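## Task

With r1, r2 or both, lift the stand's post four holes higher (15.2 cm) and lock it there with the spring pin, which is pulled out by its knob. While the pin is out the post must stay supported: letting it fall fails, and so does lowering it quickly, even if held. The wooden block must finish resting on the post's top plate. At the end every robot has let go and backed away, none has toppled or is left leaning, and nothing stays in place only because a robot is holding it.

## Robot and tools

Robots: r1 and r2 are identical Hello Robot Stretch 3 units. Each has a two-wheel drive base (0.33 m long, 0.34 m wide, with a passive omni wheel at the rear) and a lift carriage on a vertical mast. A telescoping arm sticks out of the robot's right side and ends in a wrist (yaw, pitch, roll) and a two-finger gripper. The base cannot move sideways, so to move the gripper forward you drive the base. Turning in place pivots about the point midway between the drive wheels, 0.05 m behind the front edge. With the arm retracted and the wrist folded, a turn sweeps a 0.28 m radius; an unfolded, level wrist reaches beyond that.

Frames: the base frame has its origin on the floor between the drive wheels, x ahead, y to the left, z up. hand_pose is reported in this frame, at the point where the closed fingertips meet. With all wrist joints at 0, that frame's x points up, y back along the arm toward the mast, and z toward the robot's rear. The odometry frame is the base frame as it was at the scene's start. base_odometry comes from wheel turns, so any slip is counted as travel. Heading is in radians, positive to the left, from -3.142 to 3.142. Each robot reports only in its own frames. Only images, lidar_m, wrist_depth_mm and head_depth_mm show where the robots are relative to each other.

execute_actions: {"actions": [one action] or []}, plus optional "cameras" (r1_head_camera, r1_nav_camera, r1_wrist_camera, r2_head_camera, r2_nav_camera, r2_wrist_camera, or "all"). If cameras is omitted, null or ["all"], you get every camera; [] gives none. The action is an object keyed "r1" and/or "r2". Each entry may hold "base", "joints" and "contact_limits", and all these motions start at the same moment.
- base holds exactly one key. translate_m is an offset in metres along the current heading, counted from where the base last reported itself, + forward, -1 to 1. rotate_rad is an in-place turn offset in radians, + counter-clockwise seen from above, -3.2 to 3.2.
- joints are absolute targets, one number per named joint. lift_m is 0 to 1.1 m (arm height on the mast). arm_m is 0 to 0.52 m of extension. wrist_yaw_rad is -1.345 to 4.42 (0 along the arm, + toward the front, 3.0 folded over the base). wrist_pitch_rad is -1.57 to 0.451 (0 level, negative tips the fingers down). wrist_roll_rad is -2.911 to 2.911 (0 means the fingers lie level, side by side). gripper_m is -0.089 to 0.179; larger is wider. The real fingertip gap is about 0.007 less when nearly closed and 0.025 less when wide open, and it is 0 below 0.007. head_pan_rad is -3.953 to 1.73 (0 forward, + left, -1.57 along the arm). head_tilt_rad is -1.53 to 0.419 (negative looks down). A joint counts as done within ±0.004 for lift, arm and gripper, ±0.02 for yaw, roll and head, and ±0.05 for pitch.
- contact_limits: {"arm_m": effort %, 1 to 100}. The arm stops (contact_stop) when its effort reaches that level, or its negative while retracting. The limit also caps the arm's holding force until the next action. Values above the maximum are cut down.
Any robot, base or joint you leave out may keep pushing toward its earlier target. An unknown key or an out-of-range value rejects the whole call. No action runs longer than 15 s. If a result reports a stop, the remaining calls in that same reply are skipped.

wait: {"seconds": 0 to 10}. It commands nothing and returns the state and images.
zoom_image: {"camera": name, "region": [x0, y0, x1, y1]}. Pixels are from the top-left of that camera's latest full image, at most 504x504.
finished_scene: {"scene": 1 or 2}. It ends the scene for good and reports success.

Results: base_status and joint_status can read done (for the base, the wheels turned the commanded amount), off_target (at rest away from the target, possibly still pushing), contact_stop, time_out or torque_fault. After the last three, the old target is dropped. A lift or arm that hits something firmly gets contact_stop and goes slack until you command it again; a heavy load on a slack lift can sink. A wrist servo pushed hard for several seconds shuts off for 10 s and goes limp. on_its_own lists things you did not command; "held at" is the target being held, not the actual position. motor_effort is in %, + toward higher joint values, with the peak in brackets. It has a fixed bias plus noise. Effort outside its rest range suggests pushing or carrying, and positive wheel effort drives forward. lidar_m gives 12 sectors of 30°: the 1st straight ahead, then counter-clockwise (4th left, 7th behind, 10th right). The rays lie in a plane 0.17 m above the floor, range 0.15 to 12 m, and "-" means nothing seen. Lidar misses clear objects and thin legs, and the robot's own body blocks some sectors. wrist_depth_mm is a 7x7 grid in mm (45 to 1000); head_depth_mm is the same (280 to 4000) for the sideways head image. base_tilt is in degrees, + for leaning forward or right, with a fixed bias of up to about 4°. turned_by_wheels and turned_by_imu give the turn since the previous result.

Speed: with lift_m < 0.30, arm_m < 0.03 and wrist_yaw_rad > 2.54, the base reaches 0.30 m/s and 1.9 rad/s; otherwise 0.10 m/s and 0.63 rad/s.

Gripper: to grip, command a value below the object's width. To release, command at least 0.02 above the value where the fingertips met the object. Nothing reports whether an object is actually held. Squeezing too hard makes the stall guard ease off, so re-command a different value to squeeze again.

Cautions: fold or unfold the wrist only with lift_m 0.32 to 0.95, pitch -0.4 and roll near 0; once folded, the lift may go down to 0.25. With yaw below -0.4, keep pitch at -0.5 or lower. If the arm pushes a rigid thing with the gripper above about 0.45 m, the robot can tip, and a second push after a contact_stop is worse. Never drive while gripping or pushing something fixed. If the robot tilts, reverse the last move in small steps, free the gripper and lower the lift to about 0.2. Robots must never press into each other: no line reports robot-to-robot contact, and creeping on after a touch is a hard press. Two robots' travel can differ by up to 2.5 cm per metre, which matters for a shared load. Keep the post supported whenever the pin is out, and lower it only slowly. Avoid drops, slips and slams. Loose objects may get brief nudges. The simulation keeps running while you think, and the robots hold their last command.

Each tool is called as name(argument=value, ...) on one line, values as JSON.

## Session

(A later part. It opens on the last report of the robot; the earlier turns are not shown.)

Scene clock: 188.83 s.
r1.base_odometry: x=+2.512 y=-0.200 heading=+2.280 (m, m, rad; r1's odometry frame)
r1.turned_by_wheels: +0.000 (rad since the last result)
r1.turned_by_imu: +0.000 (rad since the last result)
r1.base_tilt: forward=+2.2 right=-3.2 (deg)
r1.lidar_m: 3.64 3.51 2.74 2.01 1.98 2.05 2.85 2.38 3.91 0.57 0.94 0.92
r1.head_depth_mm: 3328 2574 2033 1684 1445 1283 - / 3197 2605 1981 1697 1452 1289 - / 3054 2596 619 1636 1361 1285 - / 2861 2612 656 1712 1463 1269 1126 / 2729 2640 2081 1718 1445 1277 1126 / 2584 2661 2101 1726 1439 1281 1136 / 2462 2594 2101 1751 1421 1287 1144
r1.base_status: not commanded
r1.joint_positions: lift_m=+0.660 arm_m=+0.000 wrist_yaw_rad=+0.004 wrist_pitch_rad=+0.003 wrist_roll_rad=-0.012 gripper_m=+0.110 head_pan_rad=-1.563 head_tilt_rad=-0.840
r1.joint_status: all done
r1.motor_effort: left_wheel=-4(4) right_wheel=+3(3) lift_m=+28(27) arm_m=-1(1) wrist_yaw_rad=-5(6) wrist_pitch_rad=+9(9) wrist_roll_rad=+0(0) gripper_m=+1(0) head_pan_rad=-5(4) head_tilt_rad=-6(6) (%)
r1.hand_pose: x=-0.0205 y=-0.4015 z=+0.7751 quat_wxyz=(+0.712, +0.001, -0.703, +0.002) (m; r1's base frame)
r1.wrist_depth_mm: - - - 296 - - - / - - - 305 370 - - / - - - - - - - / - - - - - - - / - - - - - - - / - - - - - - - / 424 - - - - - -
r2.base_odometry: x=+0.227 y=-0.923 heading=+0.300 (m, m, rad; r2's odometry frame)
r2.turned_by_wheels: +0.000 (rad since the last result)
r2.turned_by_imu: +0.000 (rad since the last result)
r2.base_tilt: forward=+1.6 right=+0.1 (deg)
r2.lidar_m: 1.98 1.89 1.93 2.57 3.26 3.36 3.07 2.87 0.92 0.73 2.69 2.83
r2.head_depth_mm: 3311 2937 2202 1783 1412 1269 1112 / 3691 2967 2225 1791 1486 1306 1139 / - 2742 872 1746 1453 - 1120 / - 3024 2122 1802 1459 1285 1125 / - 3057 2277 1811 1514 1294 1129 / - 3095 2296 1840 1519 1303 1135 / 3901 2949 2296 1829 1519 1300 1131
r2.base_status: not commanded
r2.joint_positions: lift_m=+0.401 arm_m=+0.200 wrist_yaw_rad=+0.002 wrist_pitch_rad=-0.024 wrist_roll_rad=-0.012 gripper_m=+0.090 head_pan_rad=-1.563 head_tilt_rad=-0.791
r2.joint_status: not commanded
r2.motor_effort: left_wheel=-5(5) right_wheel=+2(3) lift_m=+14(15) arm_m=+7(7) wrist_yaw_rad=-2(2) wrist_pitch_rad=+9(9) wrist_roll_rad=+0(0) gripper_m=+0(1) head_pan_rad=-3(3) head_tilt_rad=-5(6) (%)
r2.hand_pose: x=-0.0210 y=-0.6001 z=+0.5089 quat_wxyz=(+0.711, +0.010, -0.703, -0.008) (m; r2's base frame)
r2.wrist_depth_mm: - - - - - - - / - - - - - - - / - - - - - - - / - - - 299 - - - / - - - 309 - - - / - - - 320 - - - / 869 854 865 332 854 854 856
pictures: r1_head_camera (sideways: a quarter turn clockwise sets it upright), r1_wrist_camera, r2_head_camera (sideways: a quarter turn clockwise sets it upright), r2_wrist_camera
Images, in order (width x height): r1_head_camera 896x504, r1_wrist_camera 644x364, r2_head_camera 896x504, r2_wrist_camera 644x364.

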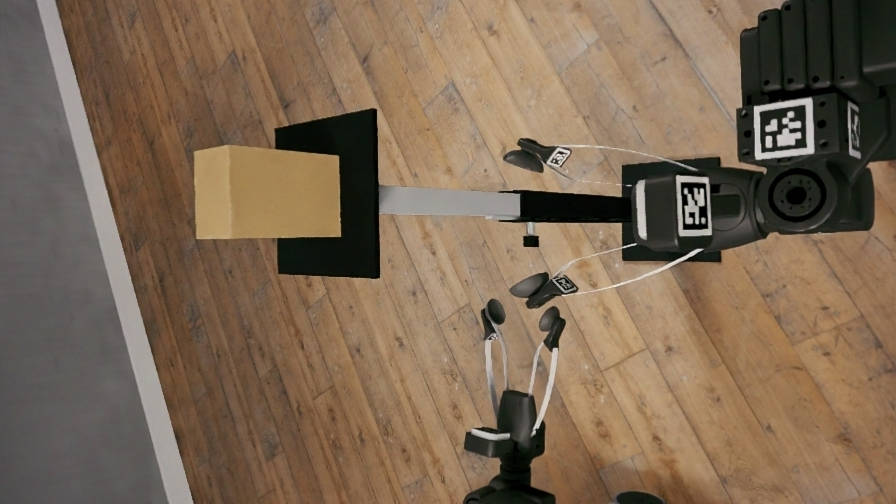

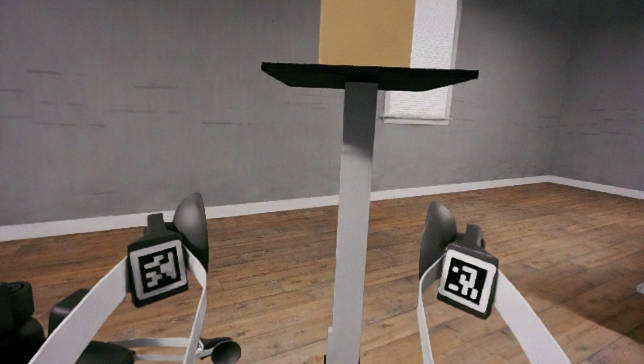

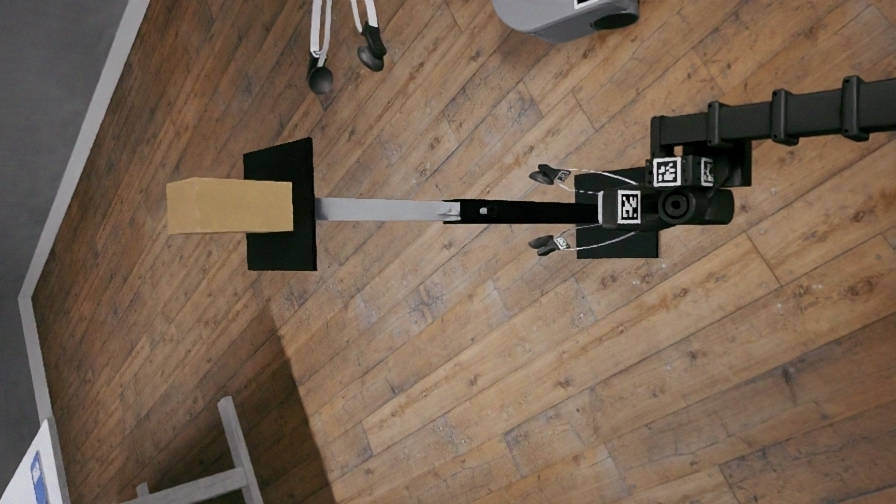

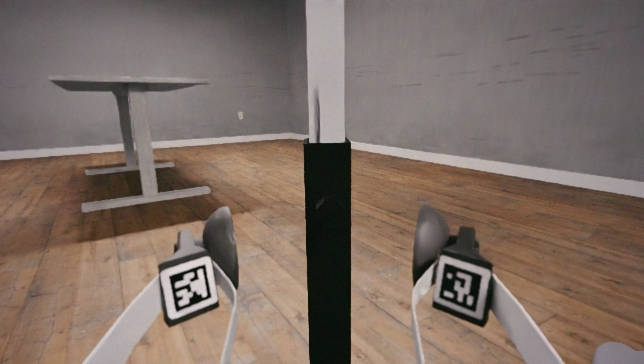

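execute_actions(actions=[{"r2": {"joints": {"arm_m": 0.25}}, "r1": {"base": {"translate_m": -0.035}, "joints": {"lift_m": 0.69, "arm_m": 0.09}}}], cameras=["r1_head_camera", "r1_wrist_camera", "r2_wrist_camera"])

Scene clock: 207.53 s.
r1.base_odometry: x=+2.535 y=-0.227 heading=+2.280 (m, m, rad; r1's odometry frame)
r1.turned_by_wheels: +0.000 (rad since the last result)
r1.turned_by_imu: +0.001 (rad since the last result)
r1.base_tilt: forward=+2.2 right=-3.2 (deg)
r1.lidar_m: 3.64 3.54 2.72 1.99 1.96 2.03 2.82 2.36 3.94 0.56 2.81 0.95
r1.head_depth_mm: 3289 2571 2030 1690 1477 - - / 3136 2560 2050 1688 1496 - 1125 / 3076 2591 635 1699 - 1207 1130 / 2925 2637 633 1602 1434 1251 1124 / 2705 2606 2017 1717 1442 1281 1132 / 2601 2647 2103 1738 1437 1282 1136 / 2481 2614 2097 1741 1422 1292 1141
r1.base_status: done
r1.joint_positions: lift_m=+0.690 arm_m=+0.090 wrist_yaw_rad=+0.003 wrist_pitch_rad=+0.004 wrist_roll_rad=-0.012 gripper_m=+0.110 head_pan_rad=-1.563 head_tilt_rad=-0.840
r1.joint_status: all done
r1.motor_effort: left_wheel=-4(12) right_wheel=+3(3) lift_m=+27(31) arm_m=+3(2) wrist_yaw_rad=-4(6) wrist_pitch_rad=+8(9) wrist_roll_rad=+0(0) gripper_m=+0(0) head_pan_rad=-5(4) head_tilt_rad=-6(6) (%)
r1.hand_pose: x=-0.0208 y=-0.4910 z=+0.8055 quat_wxyz=(+0.712, +0.000, -0.703, +0.002) (m; r1's base frame)
r1.wrist_depth_mm: - - - 208 - - - / - - - 213 - - - / - - - 239 - - - / - - - - - - - / - - - - - - - / - - - - - - - / - - - - - - -
r2.base_odometry: x=+0.227 y=-0.923 heading=+0.300 (m, m, rad; r2's odometry frame)
r2.turned_by_wheels: +0.000 (rad since the last result)
r2.turned_by_imu: +0.001 (rad since the last result)
r2.base_tilt: forward=+1.6 right=+0.3 (deg)
r2.lidar_m: 1.98 1.89 1.94 2.57 3.27 3.34 3.05 2.87 0.95 0.73 2.68 2.83
r2.head_depth_mm: 3278 2923 1989 1778 1412 1270 1112 / 3673 2965 2087 1773 1492 1287 1136 / - 2768 872 1746 1532 1235 1118 / - 2982 2103 1817 1459 1284 1122 / - 3098 2290 1812 1504 1284 1126 / - 3087 2287 1830 1524 1295 1130 / 3905 2973 2318 1830 1522 1301 1135
r2.base_status: not commanded
r2.joint_positions: lift_m=+0.401 arm_m=+0.250 wrist_yaw_rad=+0.002 wrist_pitch_rad=-0.024 wrist_roll_rad=-0.012 gripper_m=+0.090 head_pan_rad=-1.563 head_tilt_rad=-0.791
r2.joint_status: all done
r2.motor_effort: left_wheel=-5(5) right_wheel=+2(2) lift_m=+14(15) arm_m=+7(7) wrist_yaw_rad=-2(2) wrist_pitch_rad=+9(9) wrist_roll_rad=+0(0) gripper_m=+1(1) head_pan_rad=-3(3) head_tilt_rad=-5(6) (%)
r2.hand_pose: x=-0.0210 y=-0.6501 z=+0.5089 quat_wxyz=(+0.711, +0.010, -0.703, -0.008) (m; r2's base frame)
r2.wrist_depth_mm: - - - 230 - - - / - - - 238 - - - / - - - 244 - - - / - - - 246 - - - / - - - 255 - - - / - - - 266 - - - / 884 869 866 275 848 860 839
pictures: r1_head_camera (sideways: a quarter turn clockwise sets it upright), r1_wrist_camera, r2_wrist_camera
Images, in order (width x height): r1_head_camera 896x504, r1_wrist_camera 644x364, r2_wrist_camera 644x364.

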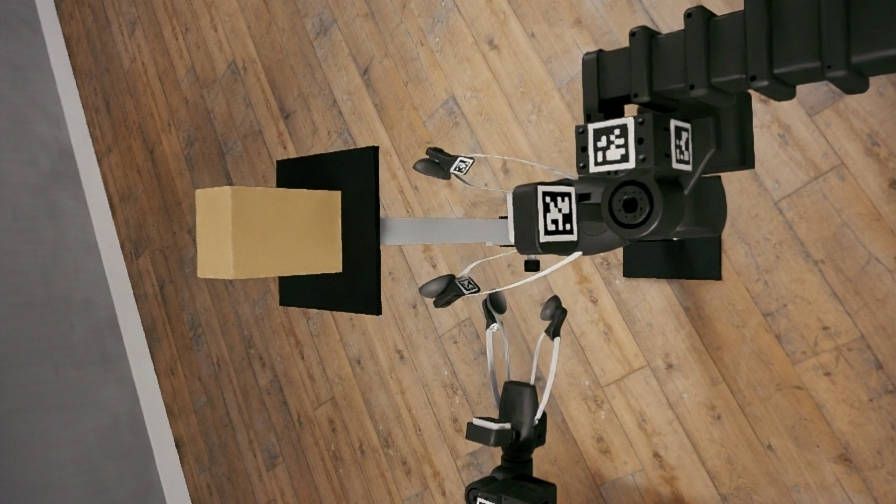

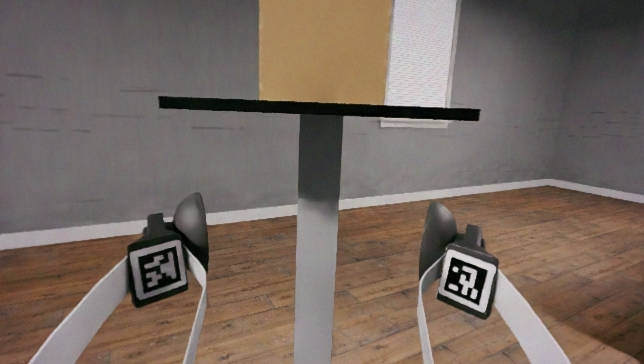

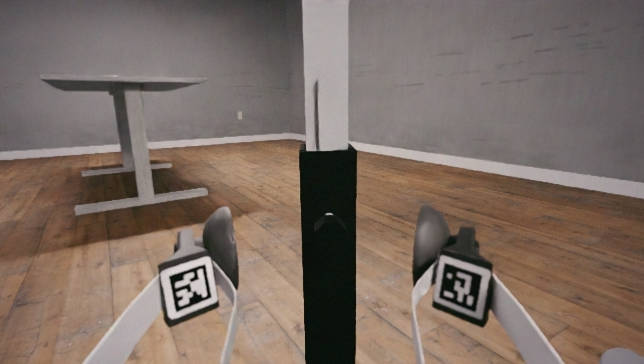

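zoom_image(camera="r2_wrist_camera", region=[200, 130, 460, 300])

Region (200, 130, 460, 300) of r2_wrist_camera's 644x364 image, scaled by 1.938; it fills the top 330 rows of this view, and the rest is white.

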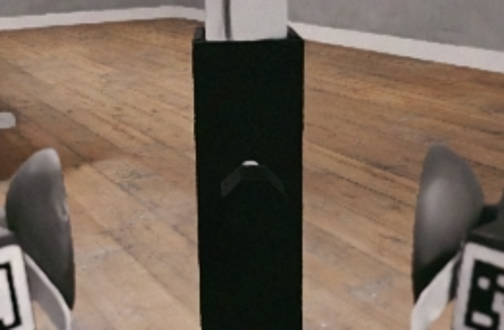

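execute_actions(actions=[{"r2": {"joints": {"arm_m": 0.29, "lift_m": 0.389, "gripper_m": 0.07}}, "r1": {"joints": {"arm_m": 0.18}}}], cameras=["r1_head_camera", "r1_wrist_camera", "r2_wrist_camera", "r2_head_camera"])

Scene clock: 231.50 s.
r1.base_odometry: x=+2.535 y=-0.227 heading=+2.280 (m, m, rad; r1's odometry frame)
r1.turned_by_wheels: +0.000 (rad since the last result)
r1.turned_by_imu: +0.001 (rad since the last result)
r1.base_tilt: forward=+2.3 right=-3.2 (deg)
r1.lidar_m: 3.66 3.55 2.72 2.00 1.96 2.04 2.83 2.35 3.94 0.56 2.81 0.95
r1.head_depth_mm: 3303 2589 2030 1697 1465 - - / 3188 2576 2059 1744 - 1270 1122 / 3047 2596 637 1747 - 1259 1130 / 2887 2625 633 1681 1434 1260 1130 / 2724 2643 2028 1718 1443 1281 1134 / 2595 2644 2068 1723 1421 1284 1139 / 2480 2599 2105 1734 1397 1288 1139
r1.base_status: not commanded
r1.joint_positions: lift_m=+0.690 arm_m=+0.180 wrist_yaw_rad=+0.003 wrist_pitch_rad=+0.004 wrist_roll_rad=-0.012 gripper_m=+0.110 head_pan_rad=-1.563 head_tilt_rad=-0.840
r1.joint_status: all done
r1.motor_effort: left_wheel=-4(4) right_wheel=+3(2) lift_m=+28(29) arm_m=+3(4) wrist_yaw_rad=-3(4) wrist_pitch_rad=+9(8) wrist_roll_rad=+0(0) gripper_m=+0(0) head_pan_rad=-4(4) head_tilt_rad=-6(6) (%)
r1.hand_pose: x=-0.0208 y=-0.5810 z=+0.8055 quat_wxyz=(+0.712, +0.000, -0.703, +0.002) (m; r1's base frame)
r1.wrist_depth_mm: - - 126 123 123 - - / - - 127 126 126 - - / - - - 146 - - - / - - - 151 - - - / - - - 156 - - - / - - - 162 - - - / - - - 168 - - -
r2.base_odometry: x=+0.227 y=-0.923 heading=+0.300 (m, m, rad; r2's odometry frame)
r2.turned_by_wheels: +0.000 (rad since the last result)
r2.turned_by_imu: +0.001 (rad since the last result)
r2.base_tilt: forward=+1.6 right=+0.1 (deg)
r2.lidar_m: 1.98 1.89 1.94 2.57 3.27 3.36 3.06 2.87 0.95 0.73 2.69 2.82
r2.head_depth_mm: 3266 2920 851 1768 1412 1266 1113 / 3646 2969 2021 1779 1504 1274 1126 / - 2760 814 1746 1531 1256 1122 / - 3019 2095 1809 1498 1280 1120 / - 3082 2290 1813 1511 1285 1129 / - 3082 2307 1836 1513 1286 1136 / - 2965 2308 1815 1525 1294 1138
r2.base_status: not commanded
r2.joint_positions: lift_m=+0.390 arm_m=+0.290 wrist_yaw_rad=+0.002 wrist_pitch_rad=-0.024 wrist_roll_rad=-0.012 gripper_m=+0.070 head_pan_rad=-1.563 head_tilt_rad=-0.791
r2.joint_status: all done
r2.motor_effort: left_wheel=-5(5) right_wheel=+2(2) lift_m=+15(15) arm_m=+7(7) wrist_yaw_rad=-2(2) wrist_pitch_rad=+9(9) wrist_roll_rad=-1(0) gripper_m=+0(76) head_pan_rad=-3(3) head_tilt_rad=-5(5) (%)
r2.hand_pose: x=-0.0210 y=-0.6901 z=+0.4980 quat_wxyz=(+0.711, +0.010, -0.703, -0.008) (m; r2's base frame)
r2.wrist_depth_mm: - - - 194 - - - / - - - 199 - - - / - - - 203 - - - / - - - 203 - - - / - - - 208 - - - / - - - 219 - - - / 873 858 842 229 833 850 826
pictures: r1_head_camera (sideways: a quarter turn clockwise sets it upright), r1_wrist_camera, r2_head_camera (sideways: a quarter turn clockwise sets it upright), r2_wrist_camera
Images, in order (width x height): r1_head_camera 896x504, r1_wrist_camera 644x364, r2_head_camera 896x504, r2_wrist_camera 644x364.

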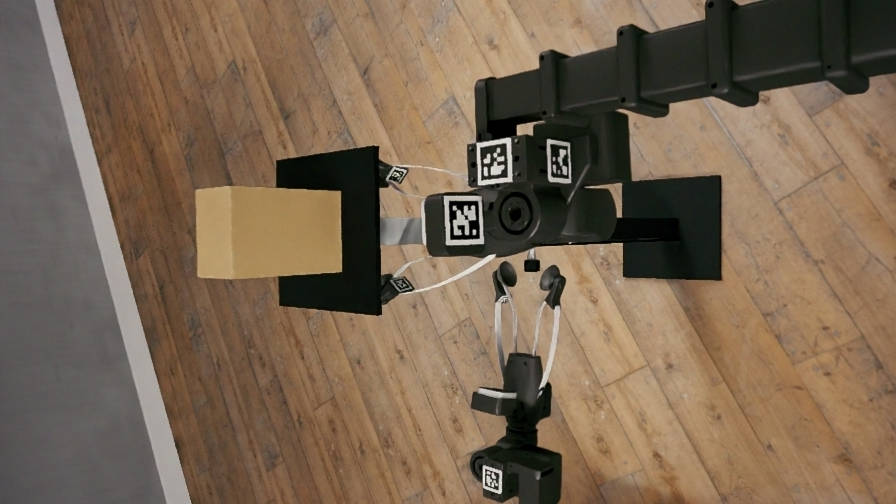

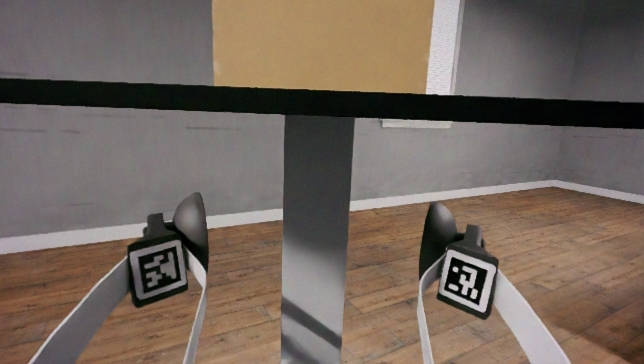

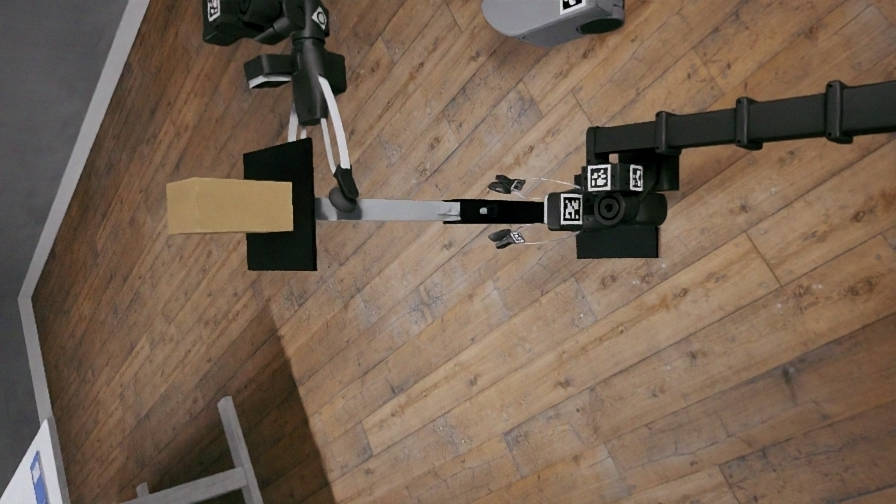

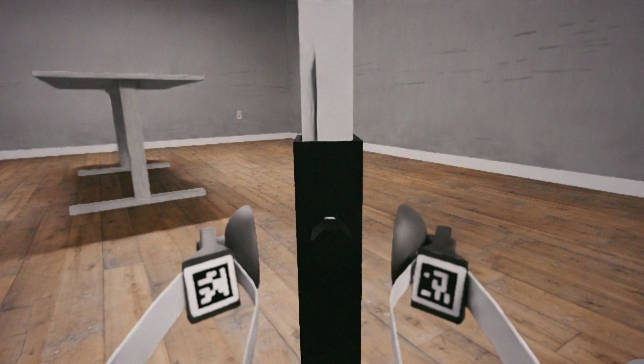

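zoom_image(camera="r1_head_camera", region=[470, 230, 600, 320])

zoom_image(camera="r2_head_camera", region=[240, 100, 560, 280])

Region (470, 230, 600, 320) of r1_head_camera's 896x504 image, scaled by 3.877, with more detail than that image has; it fills the top 349 rows of this view, and the rest is white.

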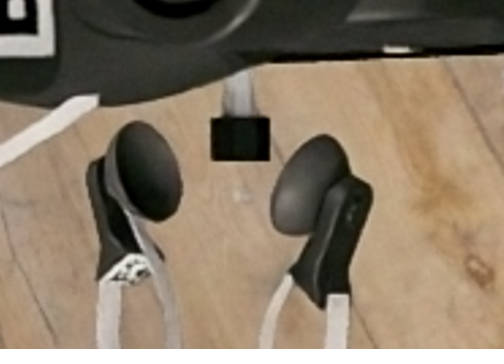

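Region (240, 100, 560, 280) of r2_head_camera's 896x504 image, scaled by 1.575, with more detail than that image has; it fills the top 284 rows of this view, and the rest is white.

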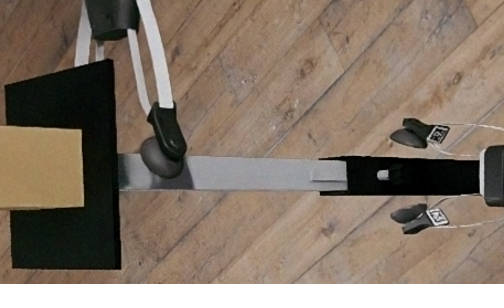

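execute_actions(actions=[{"r2": {"joints": {"arm_m": 0.303, "gripper_m": 0.05}}, "r1": {"joints": {"arm_m": 0.187, "lift_m": 0.72, "gripper_m": 0.06}}}], cameras=["r1_head_camera", "r1_wrist_camera", "r2_wrist_camera", "r2_head_camera"])

Scene clock: 248.53 s.
r1.base_odometry: x=+2.535 y=-0.227 heading=+2.280 (m, m, rad; r1's odometry frame)
r1.turned_by_wheels: +0.000 (rad since the last result)
r1.turned_by_imu: +0.001 (rad since the last result)
r1.base_tilt: forward=+2.2 right=-3.2 (deg)
r1.lidar_m: 3.66 3.55 2.73 2.00 1.96 2.03 2.81 2.36 3.93 0.56 2.81 0.95
r1.head_depth_mm: 3296 2543 2056 1685 1483 - - / 3179 2617 2054 1793 - 1260 1127 / 3064 2590 637 1790 1397 1263 1129 / 2890 2631 632 1711 1402 1259 1132 / 2757 2655 2022 1724 1447 1279 1135 / 2570 2631 2100 1719 1415 1286 1139 / 2461 2610 2104 1742 1400 1283 1136
r1.base_status: not commanded
r1.joint_positions: lift_m=+0.720 arm_m=+0.187 wrist_yaw_rad=+0.003 wrist_pitch_rad=+0.004 wrist_roll_rad=-0.012 gripper_m=+0.060 head_pan_rad=-1.563 head_tilt_rad=-0.840
r1.joint_status: all done
r1.motor_effort: left_wheel=-4(4) right_wheel=+3(2) lift_m=+28(28) arm_m=+3(2) wrist_yaw_rad=-4(4) wrist_pitch_rad=+9(8) wrist_roll_rad=+0(0) gripper_m=+0(79) head_pan_rad=-5(4) head_tilt_rad=-6(6) (%)
r1.hand_pose: x=-0.0208 y=-0.5880 z=+0.8355 quat_wxyz=(+0.712, +0.000, -0.703, +0.002) (m; r1's base frame)
r1.wrist_depth_mm: - - 118 117 116 - - / - - 122 120 120 - - / - - 126 124 124 - - / - 112 118 124 125 162 - / - 81 80 80 79 78 78 / - - - 154 - - - / - - - 160 - - -
r2.base_odometry: x=+0.227 y=-0.923 heading=+0.300 (m, m, rad; r2's odometry frame)
r2.turned_by_wheels: +0.000 (rad since the last result)
r2.turned_by_imu: +0.000 (rad since the last result)
r2.base_tilt: forward=+1.7 right=+0.1 (deg)
r2.lidar_m: 1.99 1.88 1.94 2.57 3.27 3.36 3.06 2.86 0.95 0.73 2.69 2.82
r2.head_depth_mm: 3255 2830 2000 1776 1414 1264 1115 / 3633 2961 2078 1785 1486 1270 1124 / - 2726 811 1746 1557 1255 1119 / - 3016 2101 1791 1496 1286 1124 / - 3066 2280 1811 1505 1289 1130 / - 3094 2309 1815 1511 1291 1126 / - 2937 2327 1822 1514 1301 1137
r2.base_status: not commanded
r2.joint_positions: lift_m=+0.390 arm_m=+0.303 wrist_yaw_rad=+0.002 wrist_pitch_rad=-0.024 wrist_roll_rad=-0.012 gripper_m=+0.050 head_pan_rad=-1.563 head_tilt_rad=-0.791
r2.joint_status: all done
r2.motor_effort: left_wheel=-5(5) right_wheel=+3(2) lift_m=+15(15) arm_m=+7(7) wrist_yaw_rad=-2(2) wrist_pitch_rad=+9(9) wrist_roll_rad=+0(0) gripper_m=+0(76) head_pan_rad=-2(3) head_tilt_rad=-5(5) (%)
r2.hand_pose: x=-0.0210 y=-0.7031 z=+0.4980 quat_wxyz=(+0.711, +0.010, -0.703, -0.008) (m; r2's base frame)
r2.wrist_depth_mm: - - - 181 - - - / - - - 187 - - - / - - - 191 - - - / - - - 189 - - - / - - - 195 - - - / - - - 205 - - - / 856 851 846 213 834 839 835
pictures: r1_head_camera (sideways: a quarter turn clockwise sets it upright), r1_wrist_camera, r2_head_camera (sideways: a quarter turn clockwise sets it upright), r2_wrist_camera
Images, in order (width x height): r1_head_camera 896x504, r1_wrist_camera 644x364, r2_head_camera 896x504, r2_wrist_camera 644x364.

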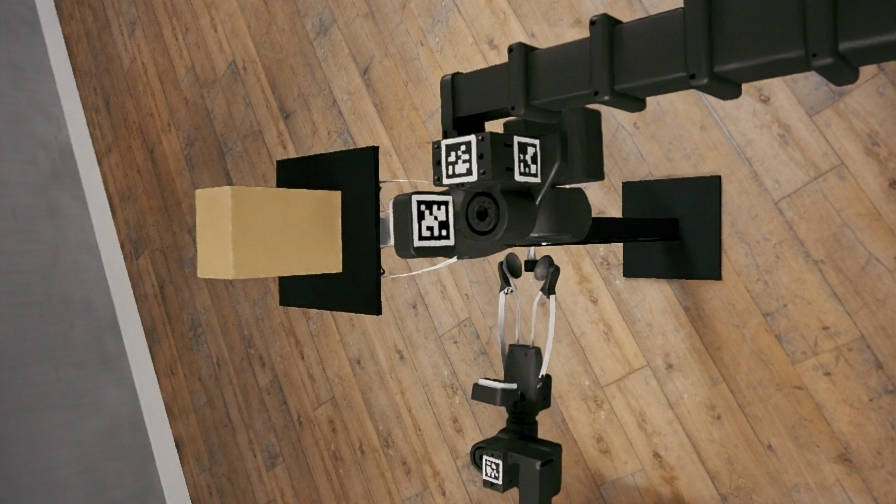

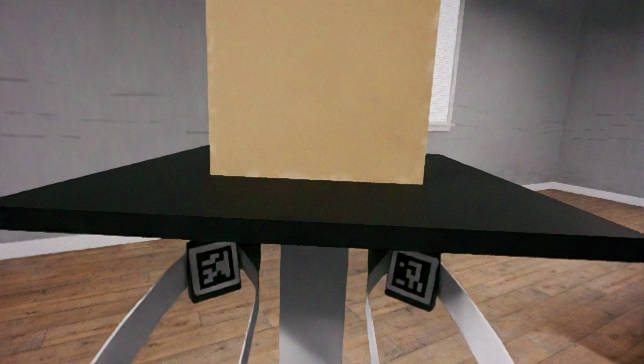

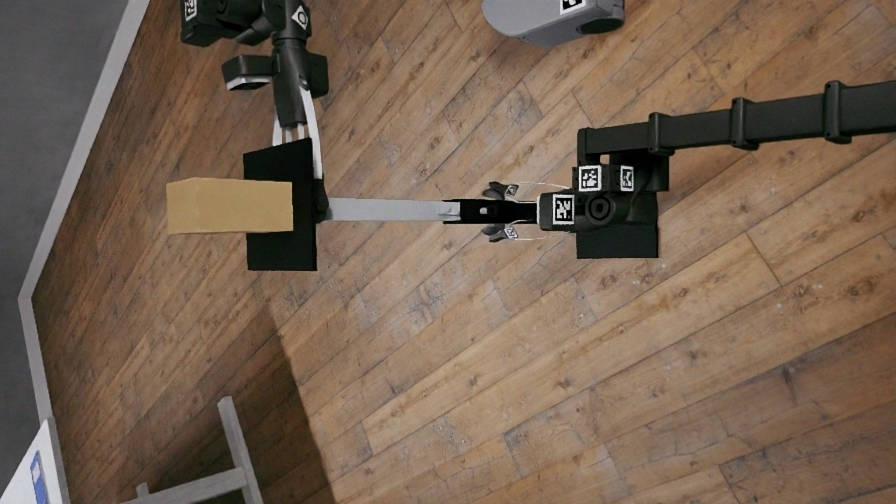

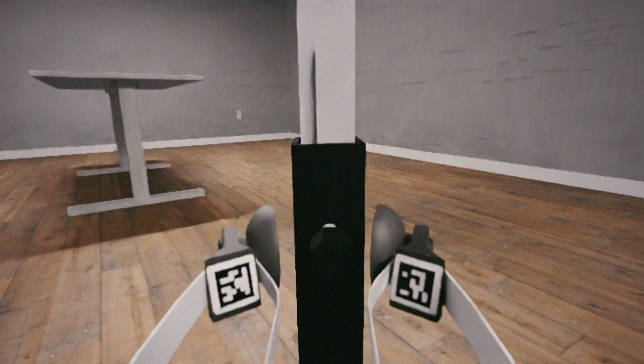

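execute_actions(actions=[{"r2": {"joints": {"lift_m": 0.385, "gripper_m": -0.02}}, "r1": {"joints": {"gripper_m": -0.02}}}], cameras=["r1_head_camera", "r1_wrist_camera", "r2_wrist_camera"])

Scene clock: 256.03 s.
r1.base_odometry: x=+2.535 y=-0.227 heading=+2.280 (m, m, rad; r1's odometry frame)
r1.turned_by_wheels: +0.000 (rad since the last result)
r1.turned_by_imu: +0.001 (rad since the last result)
r1.base_tilt: forward=+2.2 right=-3.2 (deg)
r1.lidar_m: 3.66 3.54 2.71 2.00 1.96 2.04 2.83 2.37 3.91 0.56 2.81 0.95
r1.head_depth_mm: 3279 2555 2035 1683 1471 - - / 3178 2584 2058 1789 - 1271 1124 / 3054 2596 634 1796 1401 1261 1128 / 2884 2624 630 1722 1409 1260 1133 / 2733 2627 2018 1713 1468 1282 1133 / 2596 2653 2091 1725 1422 1283 1137 / 2470 2635 2102 1733 1400 1287 1141
r1.base_status: not commanded
r1.joint_positions: lift_m=+0.720 arm_m=+0.187 wrist_yaw_rad=+0.002 wrist_pitch_rad=+0.005 wrist_roll_rad=-0.012 gripper_m=-0.019 head_pan_rad=-1.563 head_tilt_rad=-0.840
r1.joint_status: all done
r1.motor_effort: left_wheel=-4(4) right_wheel=+2(3) lift_m=+28(28) arm_m=-4(4) wrist_yaw_rad=-4(4) wrist_pitch_rad=+8(8) wrist_roll_rad=+0(0) gripper_m=-18(93) head_pan_rad=-4(4) head_tilt_rad=-6(7) (%)
r1.hand_pose: x=-0.0208 y=-0.5887 z=+0.8358 quat_wxyz=(+0.712, -0.001, -0.703, +0.002) (m; r1's base frame)
r1.wrist_depth_mm: - - 116 115 114 - - / - - 119 118 117 - - / - - 123 122 121 - - / - 113 118 123 123 163 - / - 80 77 78 77 76 79 / - - - 151 - - - / - - - 156 - - -
r2.base_odometry: x=+0.227 y=-0.923 heading=+0.300 (m, m, rad; r2's odometry frame)
r2.turned_by_wheels: +0.000 (rad since the last result)
r2.turned_by_imu: +0.000 (rad since the last result)
r2.base_tilt: forward=+1.5 right=+0.1 (deg)
r2.lidar_m: 1.99 1.89 1.94 2.57 3.27 3.33 3.05 2.87 0.95 0.73 2.68 2.82
r2.head_depth_mm: 3265 2814 2009 1780 1418 1269 1115 / 3666 2990 2021 1791 1492 1273 1125 / - 2700 817 1753 1570 1253 1117 / - 2999 2108 1798 1501 1283 1123 / - 3029 2297 1803 1509 1293 1127 / - 3100 2311 1825 1514 1292 1131 / - 2957 2313 1839 1518 1303 1137
r2.base_status: not commanded
r2.joint_positions: lift_m=+0.386 arm_m=+0.303 wrist_yaw_rad=-0.006 wrist_pitch_rad=-0.024 wrist_roll_rad=-0.012 gripper_m=-0.019 head_pan_rad=-1.563 head_tilt_rad=-0.791
r2.joint_status: all done
r2.motor_effort: left_wheel=-7(7) right_wheel=+5(4) lift_m=+14(13) arm_m=+4(7) wrist_yaw_rad=+6(7) wrist_pitch_rad=+9(9) wrist_roll_rad=+0(0) gripper_m=-21(98) head_pan_rad=-4(3) head_tilt_rad=-5(6) (%)
r2.hand_pose: x=-0.0230 y=-0.7033 z=+0.4940 quat_wxyz=(+0.711, +0.007, -0.703, -0.011) (m; r2's base frame)
r2.wrist_depth_mm: - - - 179 - - - / - - - 186 - - - / - - - 190 - - - / - - - 190 - - - / - - - 167 - - - / - - - 204 - - - / 859 853 842 213 832 832 820
pictures: r1_head_camera (sideways: a quarter turn clockwise sets it upright), r1_wrist_camera, r2_wrist_camera
Images, in order (width x height): r1_head_camera 896x504, r1_wrist_camera 644x364, r2_wrist_camera 644x364.

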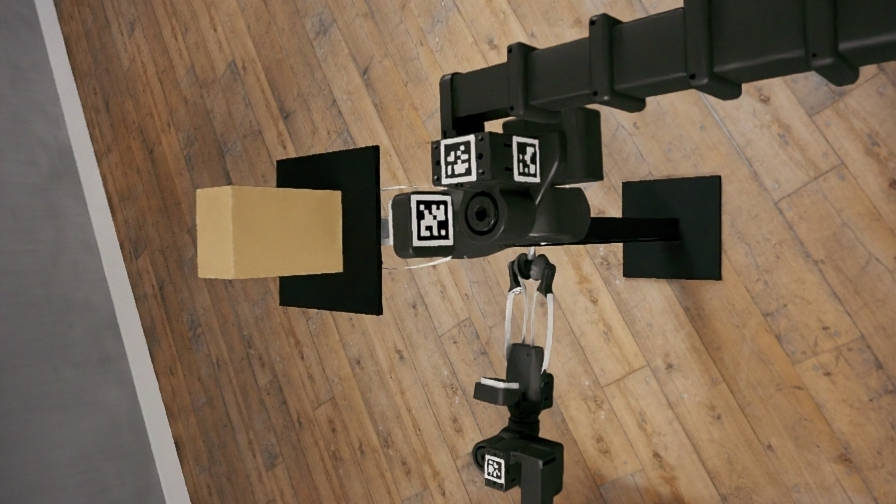

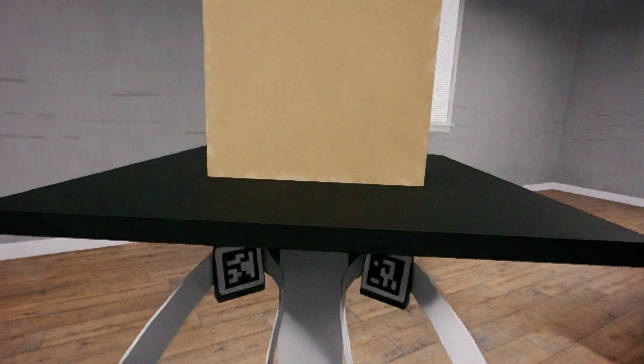

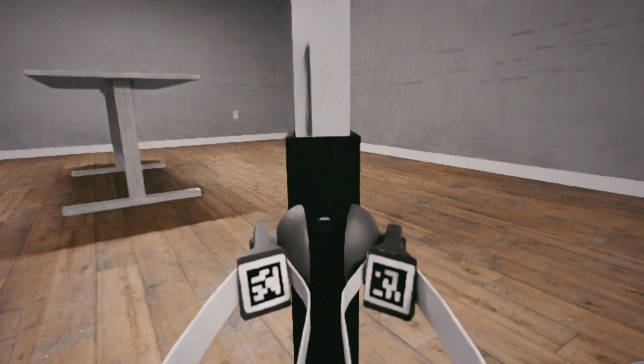

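execute_actions(actions=[{"r1": {"joints": {"lift_m": 0.727, "gripper_m": -0.035}}}], cameras=["r1_wrist_camera", "r2_wrist_camera"])

Scene clock: 260.30 s.
r1.base_odometry: x=+2.535 y=-0.227 heading=+2.280 (m, m, rad; r1's odometry frame)
r1.turned_by_wheels: +0.000 (rad since the last result)
r1.turned_by_imu: +0.001 (rad since the last result)
r1.base_tilt: forward=+2.3 right=-3.1 (deg)
r1.lidar_m: 3.67 3.53 2.73 2.00 1.96 2.04 2.82 2.37 3.91 0.56 2.81 0.95
r1.head_depth_mm: 3279 2535 2037 1699 1474 - - / 3165 2587 2035 1782 - 1274 1119 / 3036 2600 635 - 1401 1260 1129 / 2882 2606 630 1709 1408 1258 1130 / 2741 2622 2028 1722 1465 1278 1130 / 2587 2668 2101 1734 1408 1285 1133 / 2451 2601 2114 1730 1391 1285 1131
r1.base_status: not commanded
r1.joint_positions: lift_m=+0.727 arm_m=+0.188 wrist_yaw_rad=+0.002 wrist_pitch_rad=-0.017 wrist_roll_rad=-0.012 gripper_m=-0.034 head_pan_rad=-1.563 head_tilt_rad=-0.840
r1.joint_status: all done
r1.motor_effort: left_wheel=-2(4) right_wheel=+1(2) lift_m=+31(33) arm_m=-6(6) wrist_yaw_rad=-4(4) wrist_pitch_rad=+15(17) wrist_roll_rad=+0(0) gripper_m=-22(77) head_pan_rad=-4(4) head_tilt_rad=-6(6) (%)
r1.hand_pose: x=-0.0208 y=-0.5884 z=+0.8368 quat_wxyz=(+0.712, +0.007, -0.703, -0.005) (m; r1's base frame)
r1.wrist_depth_mm: - - 113 112 111 - - / - - 117 116 116 - - / - - 121 120 120 - - / - 118 122 123 122 - - / - 79 77 78 80 83 85 / - - - 152 - - - / - - - 157 - - -
r2.base_odometry: x=+0.227 y=-0.923 heading=+0.300 (m, m, rad; r2's odometry frame)
r2.turned_by_wheels: +0.000 (rad since the last result)
r2.turned_by_imu: +0.000 (rad since the last result)
r2.base_tilt: forward=+1.6 right=+0.0 (deg)
r2.lidar_m: 1.99 1.89 1.93 2.57 3.27 3.35 3.05 2.86 0.95 0.73 2.69 2.82
r2.head_depth_mm: 3272 2841 2001 1783 1416 1268 1111 / 3711 2968 2098 1781 1483 1281 1125 / - 2744 850 1751 1568 1249 1123 / - 3027 2096 1811 1509 1281 1120 / - 2992 2265 1810 1510 1292 1127 / - 3101 2282 1813 1518 1293 1138 / - 2944 2306 1846 1517 1302 1136
r2.base_status: not commanded
r2.joint_positions: lift_m=+0.386 arm_m=+0.303 wrist_yaw_rad=-0.006 wrist_pitch_rad=-0.024 wrist_roll_rad=-0.012 gripper_m=-0.019 head_pan_rad=-1.563 head_tilt_rad=-0.791
r2.joint_status: not commanded
r2.motor_effort: left_wheel=-7(7) right_wheel=+5(5) lift_m=+15(14) arm_m=+4(4) wrist_yaw_rad=+7(7) wrist_pitch_rad=+9(9) wrist_roll_rad=+0(0) gripper_m=-21(21) head_pan_rad=-3(3) head_tilt_rad=-5(5) (%)
r2.hand_pose: x=-0.0230 y=-0.7033 z=+0.4940 quat_wxyz=(+0.711, +0.007, -0.703, -0.011) (m; r2's base frame)
r2.wrist_depth_mm: - - - 180 - - - / - - - 186 - - - / - - - 189 - - - / - - - 190 - - - / - - - 167 - - - / - - - 204 - - - / 857 850 839 213 842 825 830
pictures: r1_wrist_camera, r2_wrist_camera
Images, in order (width x height): r1_wrist_camera 644x364, r2_wrist_camera 644x364.

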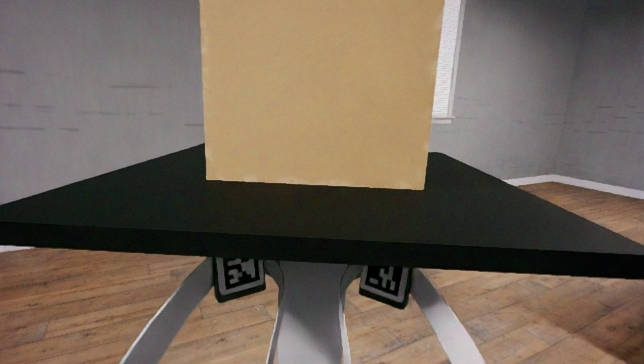

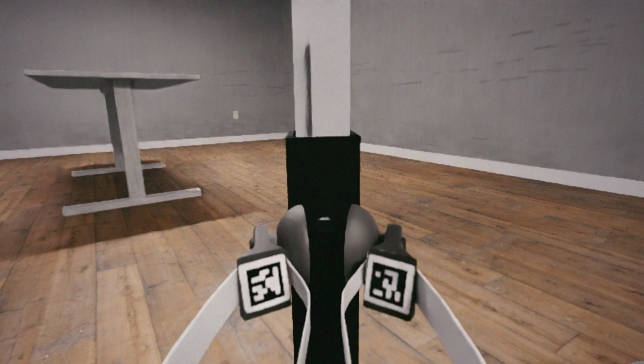

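execute_actions(actions=[{"r1": {"joints": {"lift_m": 0.737}}}], cameras=["r1_wrist_camera", "r2_wrist_camera"])

Scene clock: 275.53 s.
r1.base_odometry: x=+2.535 y=-0.227 heading=+2.280 (m, m, rad; r1's odometry frame)
r1.turned_by_wheels: +0.000 (rad since the last result)
r1.turned_by_imu: +0.001 (rad since the last result)
r1.base_tilt: forward=+2.2 right=-3.1 (deg)
r1.lidar_m: 3.69 3.55 2.72 2.00 1.96 2.04 2.83 2.36 3.91 0.56 2.81 0.95
r1.head_depth_mm: 3302 2554 2033 1697 1499 - - / 3164 2579 2029 1786 - 1265 1125 / 3039 2603 636 - 1402 1259 1127 / 2879 2606 629 1710 1397 1253 1131 / 2718 2628 2023 1719 1468 1284 1132 / 2611 2652 2094 1739 1412 1279 1139 / 2453 2671 2106 1739 1393 1287 1141
r1.base_status: not commanded
r1.joint_positions: lift_m=+0.736 arm_m=+0.188 wrist_yaw_rad=+0.002 wrist_pitch_rad=-0.052 wrist_roll_rad=-0.012 gripper_m=-0.025 head_pan_rad=-1.563 head_tilt_rad=-0.840
r1.joint_status: all done
r1.on_its_own: gripper_m is held at -0.026, not at your -0.035, by its stall guard, which is still easing
r1.motor_effort: left_wheel=-1(2) right_wheel=+1(1) lift_m=+34(34) arm_m=-6(7) wrist_yaw_rad=-4(4) wrist_pitch_rad=+26(27) wrist_roll_rad=+0(0) gripper_m=-20(20) head_pan_rad=-4(4) head_tilt_rad=-6(6) (%)
r1.hand_pose: x=-0.0208 y=-0.5873 z=+0.8377 quat_wxyz=(+0.711, +0.020, -0.702, -0.018) (m; r1's base frame)
r1.wrist_depth_mm: - - 112 110 109 - - / - - 116 114 114 - - / - - 121 119 119 - - / - 124 124 123 123 - - / - 81 83 86 88 90 - / - - - 153 77 - 76 / - - - 161 - - -
r2.base_odometry: x=+0.227 y=-0.923 heading=+0.300 (m, m, rad; r2's odometry frame)
r2.turned_by_wheels: +0.000 (rad since the last result)
r2.turned_by_imu: +0.001 (rad since the last result)
r2.base_tilt: forward=+1.5 right=+0.2 (deg)
r2.lidar_m: 1.98 1.89 1.94 2.57 3.27 3.36 3.06 2.86 0.95 0.73 2.68 2.81
r2.head_depth_mm: 3325 2585 2062 1784 1406 1270 1111 / 3724 2938 2076 1786 1489 1280 1124 / - 2748 849 1738 1572 1257 1117 / - 3043 2113 1804 1495 1288 1124 / - 3022 2277 1811 1516 1291 1129 / - 3094 2302 1829 1522 1298 1131 / - 2989 2325 1833 1526 1303 1139
r2.base_status: not commanded
r2.joint_positions: lift_m=+0.386 arm_m=+0.303 wrist_yaw_rad=-0.006 wrist_pitch_rad=-0.024 wrist_roll_rad=-0.012 gripper_m=-0.019 head_pan_rad=-1.563 head_tilt_rad=-0.791
r2.joint_status: not commanded
r2.motor_effort: left_wheel=-7(7) right_wheel=+5(5) lift_m=+14(14) arm_m=+4(4) wrist_yaw_rad=+7(7) wrist_pitch_rad=+9(9) wrist_roll_rad=+0(0) gripper_m=-21(21) head_pan_rad=-3(3) head_tilt_rad=-5(5) (%)
r2.hand_pose: x=-0.0230 y=-0.7033 z=+0.4940 quat_wxyz=(+0.711, +0.007, -0.703, -0.011) (m; r2's base frame)
r2.wrist_depth_mm: - - - 180 - - - / - - - 186 - - - / - - - 190 - - - / - - - 190 - - - / - - - 167 - - - / - - - 204 - - - / 860 847 848 212 832 845 822
pictures: r1_wrist_camera, r2_wrist_camera
Images, in order (width x height): r1_wrist_camera 644x364, r2_wrist_camera 644x364.

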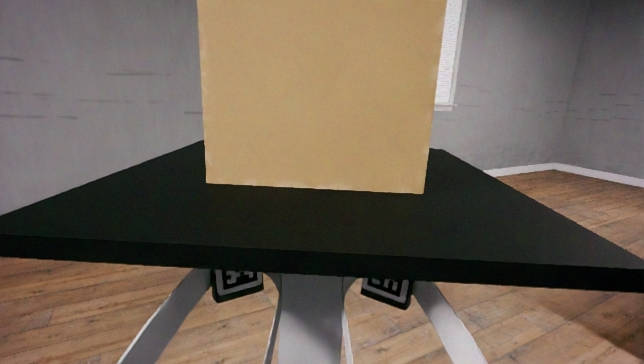

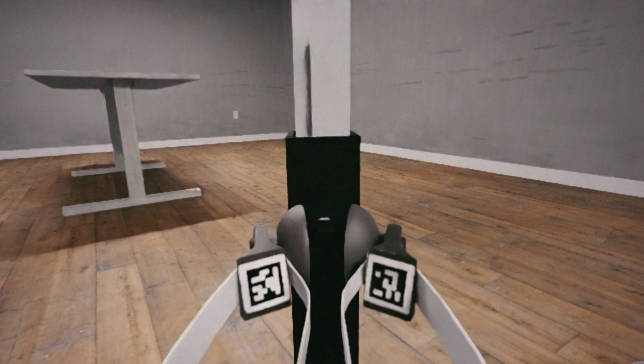

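execute_actions(actions=[{"r1": {"joints": {"lift_m": 0.748}}}], cameras=["r2_wrist_camera"])

Scene clock: 285.27 s.
r1.base_odometry: x=+2.535 y=-0.227 heading=+2.280 (m, m, rad; r1's odometry frame)
r1.turned_by_wheels: +0.000 (rad since the last result)
r1.turned_by_imu: +0.001 (rad since the last result)
r1.base_tilt: forward=+2.2 right=-3.2 (deg)
r1.lidar_m: 3.68 3.54 2.72 2.00 1.97 2.03 2.83 2.36 3.93 0.56 2.80 0.95
r1.head_depth_mm: 3297 2571 2033 1735 - - - / 3158 2558 2046 1809 1393 1264 1121 / 3053 2568 639 - 1402 1263 1124 / 2892 2624 629 1698 1396 1262 1129 / 2755 2655 2036 1728 1470 1278 1133 / 2604 2649 2093 1735 1412 1283 1136 / 2459 2637 2093 1732 1397 1291 1140
r1.base_status: not commanded
r1.joint_positions: lift_m=+0.747 arm_m=+0.188 wrist_yaw_rad=+0.003 wrist_pitch_rad=-0.084 wrist_roll_rad=-0.012 gripper_m=-0.022 head_pan_rad=-1.563 head_tilt_rad=-0.840
r1.joint_status: all done
r1.on_its_own: gripper_m is held at -0.023, not at your -0.035, by its stall guard, which is not easing now; wrist_pitch_rad is at rest, and its effort (+36) is outside its rest range (-20 to +32)
r1.motor_effort: left_wheel=-2(2) right_wheel=+0(0) lift_m=+36(37) arm_m=-7(7) wrist_yaw_rad=-4(4) wrist_pitch_rad=+36(37) wrist_roll_rad=+0(0) gripper_m=-20(19) head_pan_rad=-4(5) head_tilt_rad=-6(6) (%)
r1.hand_pose: x=-0.0208 y=-0.5860 z=+0.8405 quat_wxyz=(+0.711, +0.031, -0.702, -0.029) (m; r1's base frame)
r1.wrist_depth_mm: - - 110 109 108 - - / - - 114 113 113 - - / - - 120 118 118 - - / - 128 123 122 123 - - / 91 87 89 91 94 96 - / - - 79 155 78 78 77 / - - - 165 - - -
r2.base_odometry: x=+0.227 y=-0.923 heading=+0.300 (m, m, rad; r2's odometry frame)
r2.turned_by_wheels: +0.000 (rad since the last result)
r2.turned_by_imu: +0.000 (rad since the last result)
r2.base_tilt: forward=+1.6 right=+0.1 (deg)
r2.lidar_m: 1.99 1.89 1.94 2.57 3.26 3.34 3.06 2.87 0.95 0.73 2.69 2.83
r2.head_depth_mm: 3291 2566 2064 1769 1407 1270 1110 / 3709 2956 2016 1783 1487 1274 1125 / - 2742 873 1737 1559 1258 1122 / - 3028 2109 1806 1496 1287 1123 / - 3088 2284 1826 1507 1295 1126 / - 3045 2293 1810 1516 1302 1129 / - 2967 2307 1831 1519 1296 1136
r2.base_status: not commanded
r2.joint_positions: lift_m=+0.386 arm_m=+0.303 wrist_yaw_rad=-0.006 wrist_pitch_rad=-0.024 wrist_roll_rad=-0.012 gripper_m=-0.019 head_pan_rad=-1.563 head_tilt_rad=-0.791
r2.joint_status: not commanded
r2.motor_effort: left_wheel=-7(7) right_wheel=+5(5) lift_m=+14(15) arm_m=+4(4) wrist_yaw_rad=+6(7) wrist_pitch_rad=+9(9) wrist_roll_rad=+0(1) gripper_m=-21(21) head_pan_rad=-4(3) head_tilt_rad=-5(5) (%)
r2.hand_pose: x=-0.0230 y=-0.7033 z=+0.4941 quat_wxyz=(+0.711, +0.007, -0.703, -0.011) (m; r2's base frame)
r2.wrist_depth_mm: - - - 180 - - - / - - - 185 - - - / - - - 189 - - - / - - - 190 - - - / - - - 168 - - - / - - - 205 - - - / 850 849 832 213 833 826 838
pictures: r2_wrist_camera
Images, in order (width x height): r2_wrist_camera 644x364.

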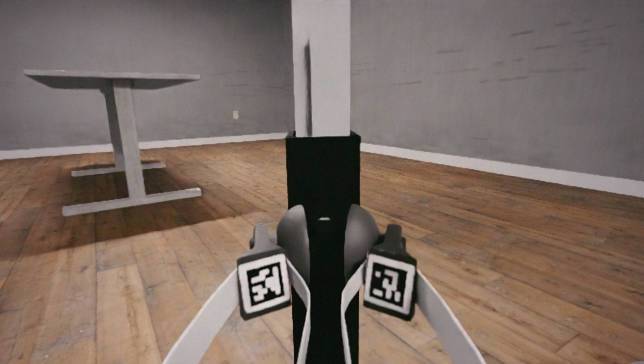

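The post rose ~2 mm; weight is now carried. Pull the pin.

execute_actions(actions=[{"r2": {"joints": {"arm_m": 0.283}}}], cameras=["r2_wrist_camera", "r1_head_camera"])

Scene clock: 292.90 s.
r1.base_odometry: x=+2.535 y=-0.227 heading=+2.280 (m, m, rad; r1's odometry frame)
r1.turned_by_wheels: +0.000 (rad since the last result)
r1.turned_by_imu: +0.001 (rad since the last result)
r1.base_tilt: forward=+2.2 right=-3.2 (deg)
r1.lidar_m: 3.67 3.54 2.72 2.00 1.96 2.03 2.82 2.36 3.92 0.56 2.81 0.95
r1.head_depth_mm: 3303 2563 2021 1733 - - - / 3123 2553 2035 1805 1397 1266 1126 / 3043 2583 638 - 1397 1269 1127 / 2895 2584 629 1698 1394 1264 1132 / 2753 2625 2026 1724 1466 1278 1131 / 2584 2637 2091 1727 1404 1288 1137 / 2478 2616 2103 1736 1418 1285 1142
r1.base_status: not commanded
r1.joint_positions: lift_m=+0.747 arm_m=+0.188 wrist_yaw_rad=+0.003 wrist_pitch_rad=-0.084 wrist_roll_rad=-0.012 gripper_m=-0.022 head_pan_rad=-1.563 head_tilt_rad=-0.840
r1.joint_status: not commanded
r1.on_its_own: gripper_m is held at -0.023, not at your -0.035, by its stall guard, which is not easing now; wrist_pitch_rad is at rest, and its effort (+36) is outside its rest range (-20 to +32)
r1.motor_effort: left_wheel=-1(2) right_wheel=+0(1) lift_m=+37(36) arm_m=-7(7) wrist_yaw_rad=-4(4) wrist_pitch_rad=+36(36) wrist_roll_rad=+0(0) gripper_m=-19(20) head_pan_rad=-5(4) head_tilt_rad=-6(6) (%)
r1.hand_pose: x=-0.0208 y=-0.5860 z=+0.8405 quat_wxyz=(+0.711, +0.031, -0.702, -0.029) (m; r1's base frame)
r1.wrist_depth_mm: - - 110 108 107 - - / - - 114 113 113 - - / - - 121 119 119 - - / - 127 123 123 123 - - / 91 87 89 91 94 96 - / - - 79 155 78 78 77 / - - - 165 - - -
r2.base_odometry: x=+0.227 y=-0.923 heading=+0.300 (m, m, rad; r2's odometry frame)
r2.turned_by_wheels: +0.000 (rad since the last result)
r2.turned_by_imu: +0.000 (rad since the last result)
r2.base_tilt: forward=+1.7 right=+0.1 (deg)
r2.lidar_m: 1.98 1.89 1.94 2.57 3.27 3.35 3.04 2.87 0.95 0.73 2.69 2.81
r2.head_depth_mm: 3293 2569 2069 1768 1403 1274 1107 / 3647 2998 2030 1782 1486 1277 1116 / - 2739 870 1748 1536 1252 1120 / - 3070 2127 1818 1507 1287 1124 / - 3064 2282 1812 1507 1290 1131 / - 3051 2318 1819 1519 1292 1131 / - 2961 2313 1837 1517 1301 1133
r2.base_status: not commanded
r2.joint_positions: lift_m=+0.386 arm_m=+0.284 wrist_yaw_rad=-0.006 wrist_pitch_rad=-0.022 wrist_roll_rad=-0.012 gripper_m=-0.019 head_pan_rad=-1.563 head_tilt_rad=-0.791
r2.joint_status: all done
r2.motor_effort: left_wheel=-7(7) right_wheel=+4(5) lift_m=+15(14) arm_m=-9(12) wrist_yaw_rad=+7(7) wrist_pitch_rad=+8(9) wrist_roll_rad=+0(0) gripper_m=-16(21) head_pan_rad=-3(3) head_tilt_rad=-5(5) (%)
r2.hand_pose: x=-0.0230 y=-0.6842 z=+0.4946 quat_wxyz=(+0.711, +0.006, -0.703, -0.010) (m; r2's base frame)
r2.wrist_depth_mm: - - - 199 - - - / - - - - - - - / - - - 210 - - - / - - - 209 - - - / - - - - - - - / - - - - - - - / 858 838 854 235 819 830 838
pictures: r1_head_camera (sideways: a quarter turn clockwise sets it upright), r2_wrist_camera
Images, in order (width x height): r1_head_camera 896x504, r2_wrist_camera 644x364.

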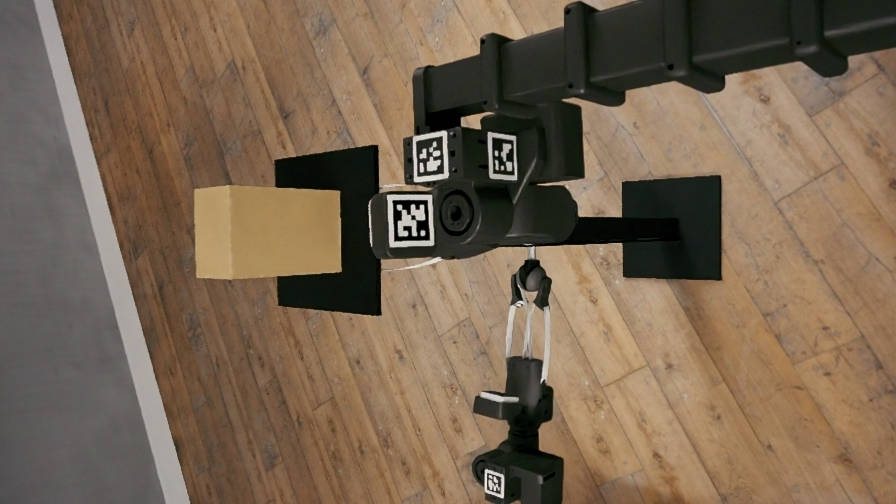

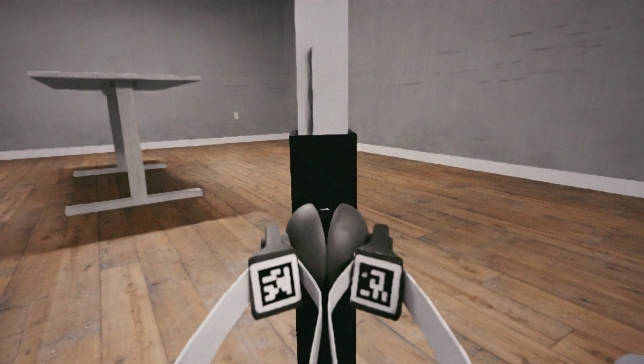

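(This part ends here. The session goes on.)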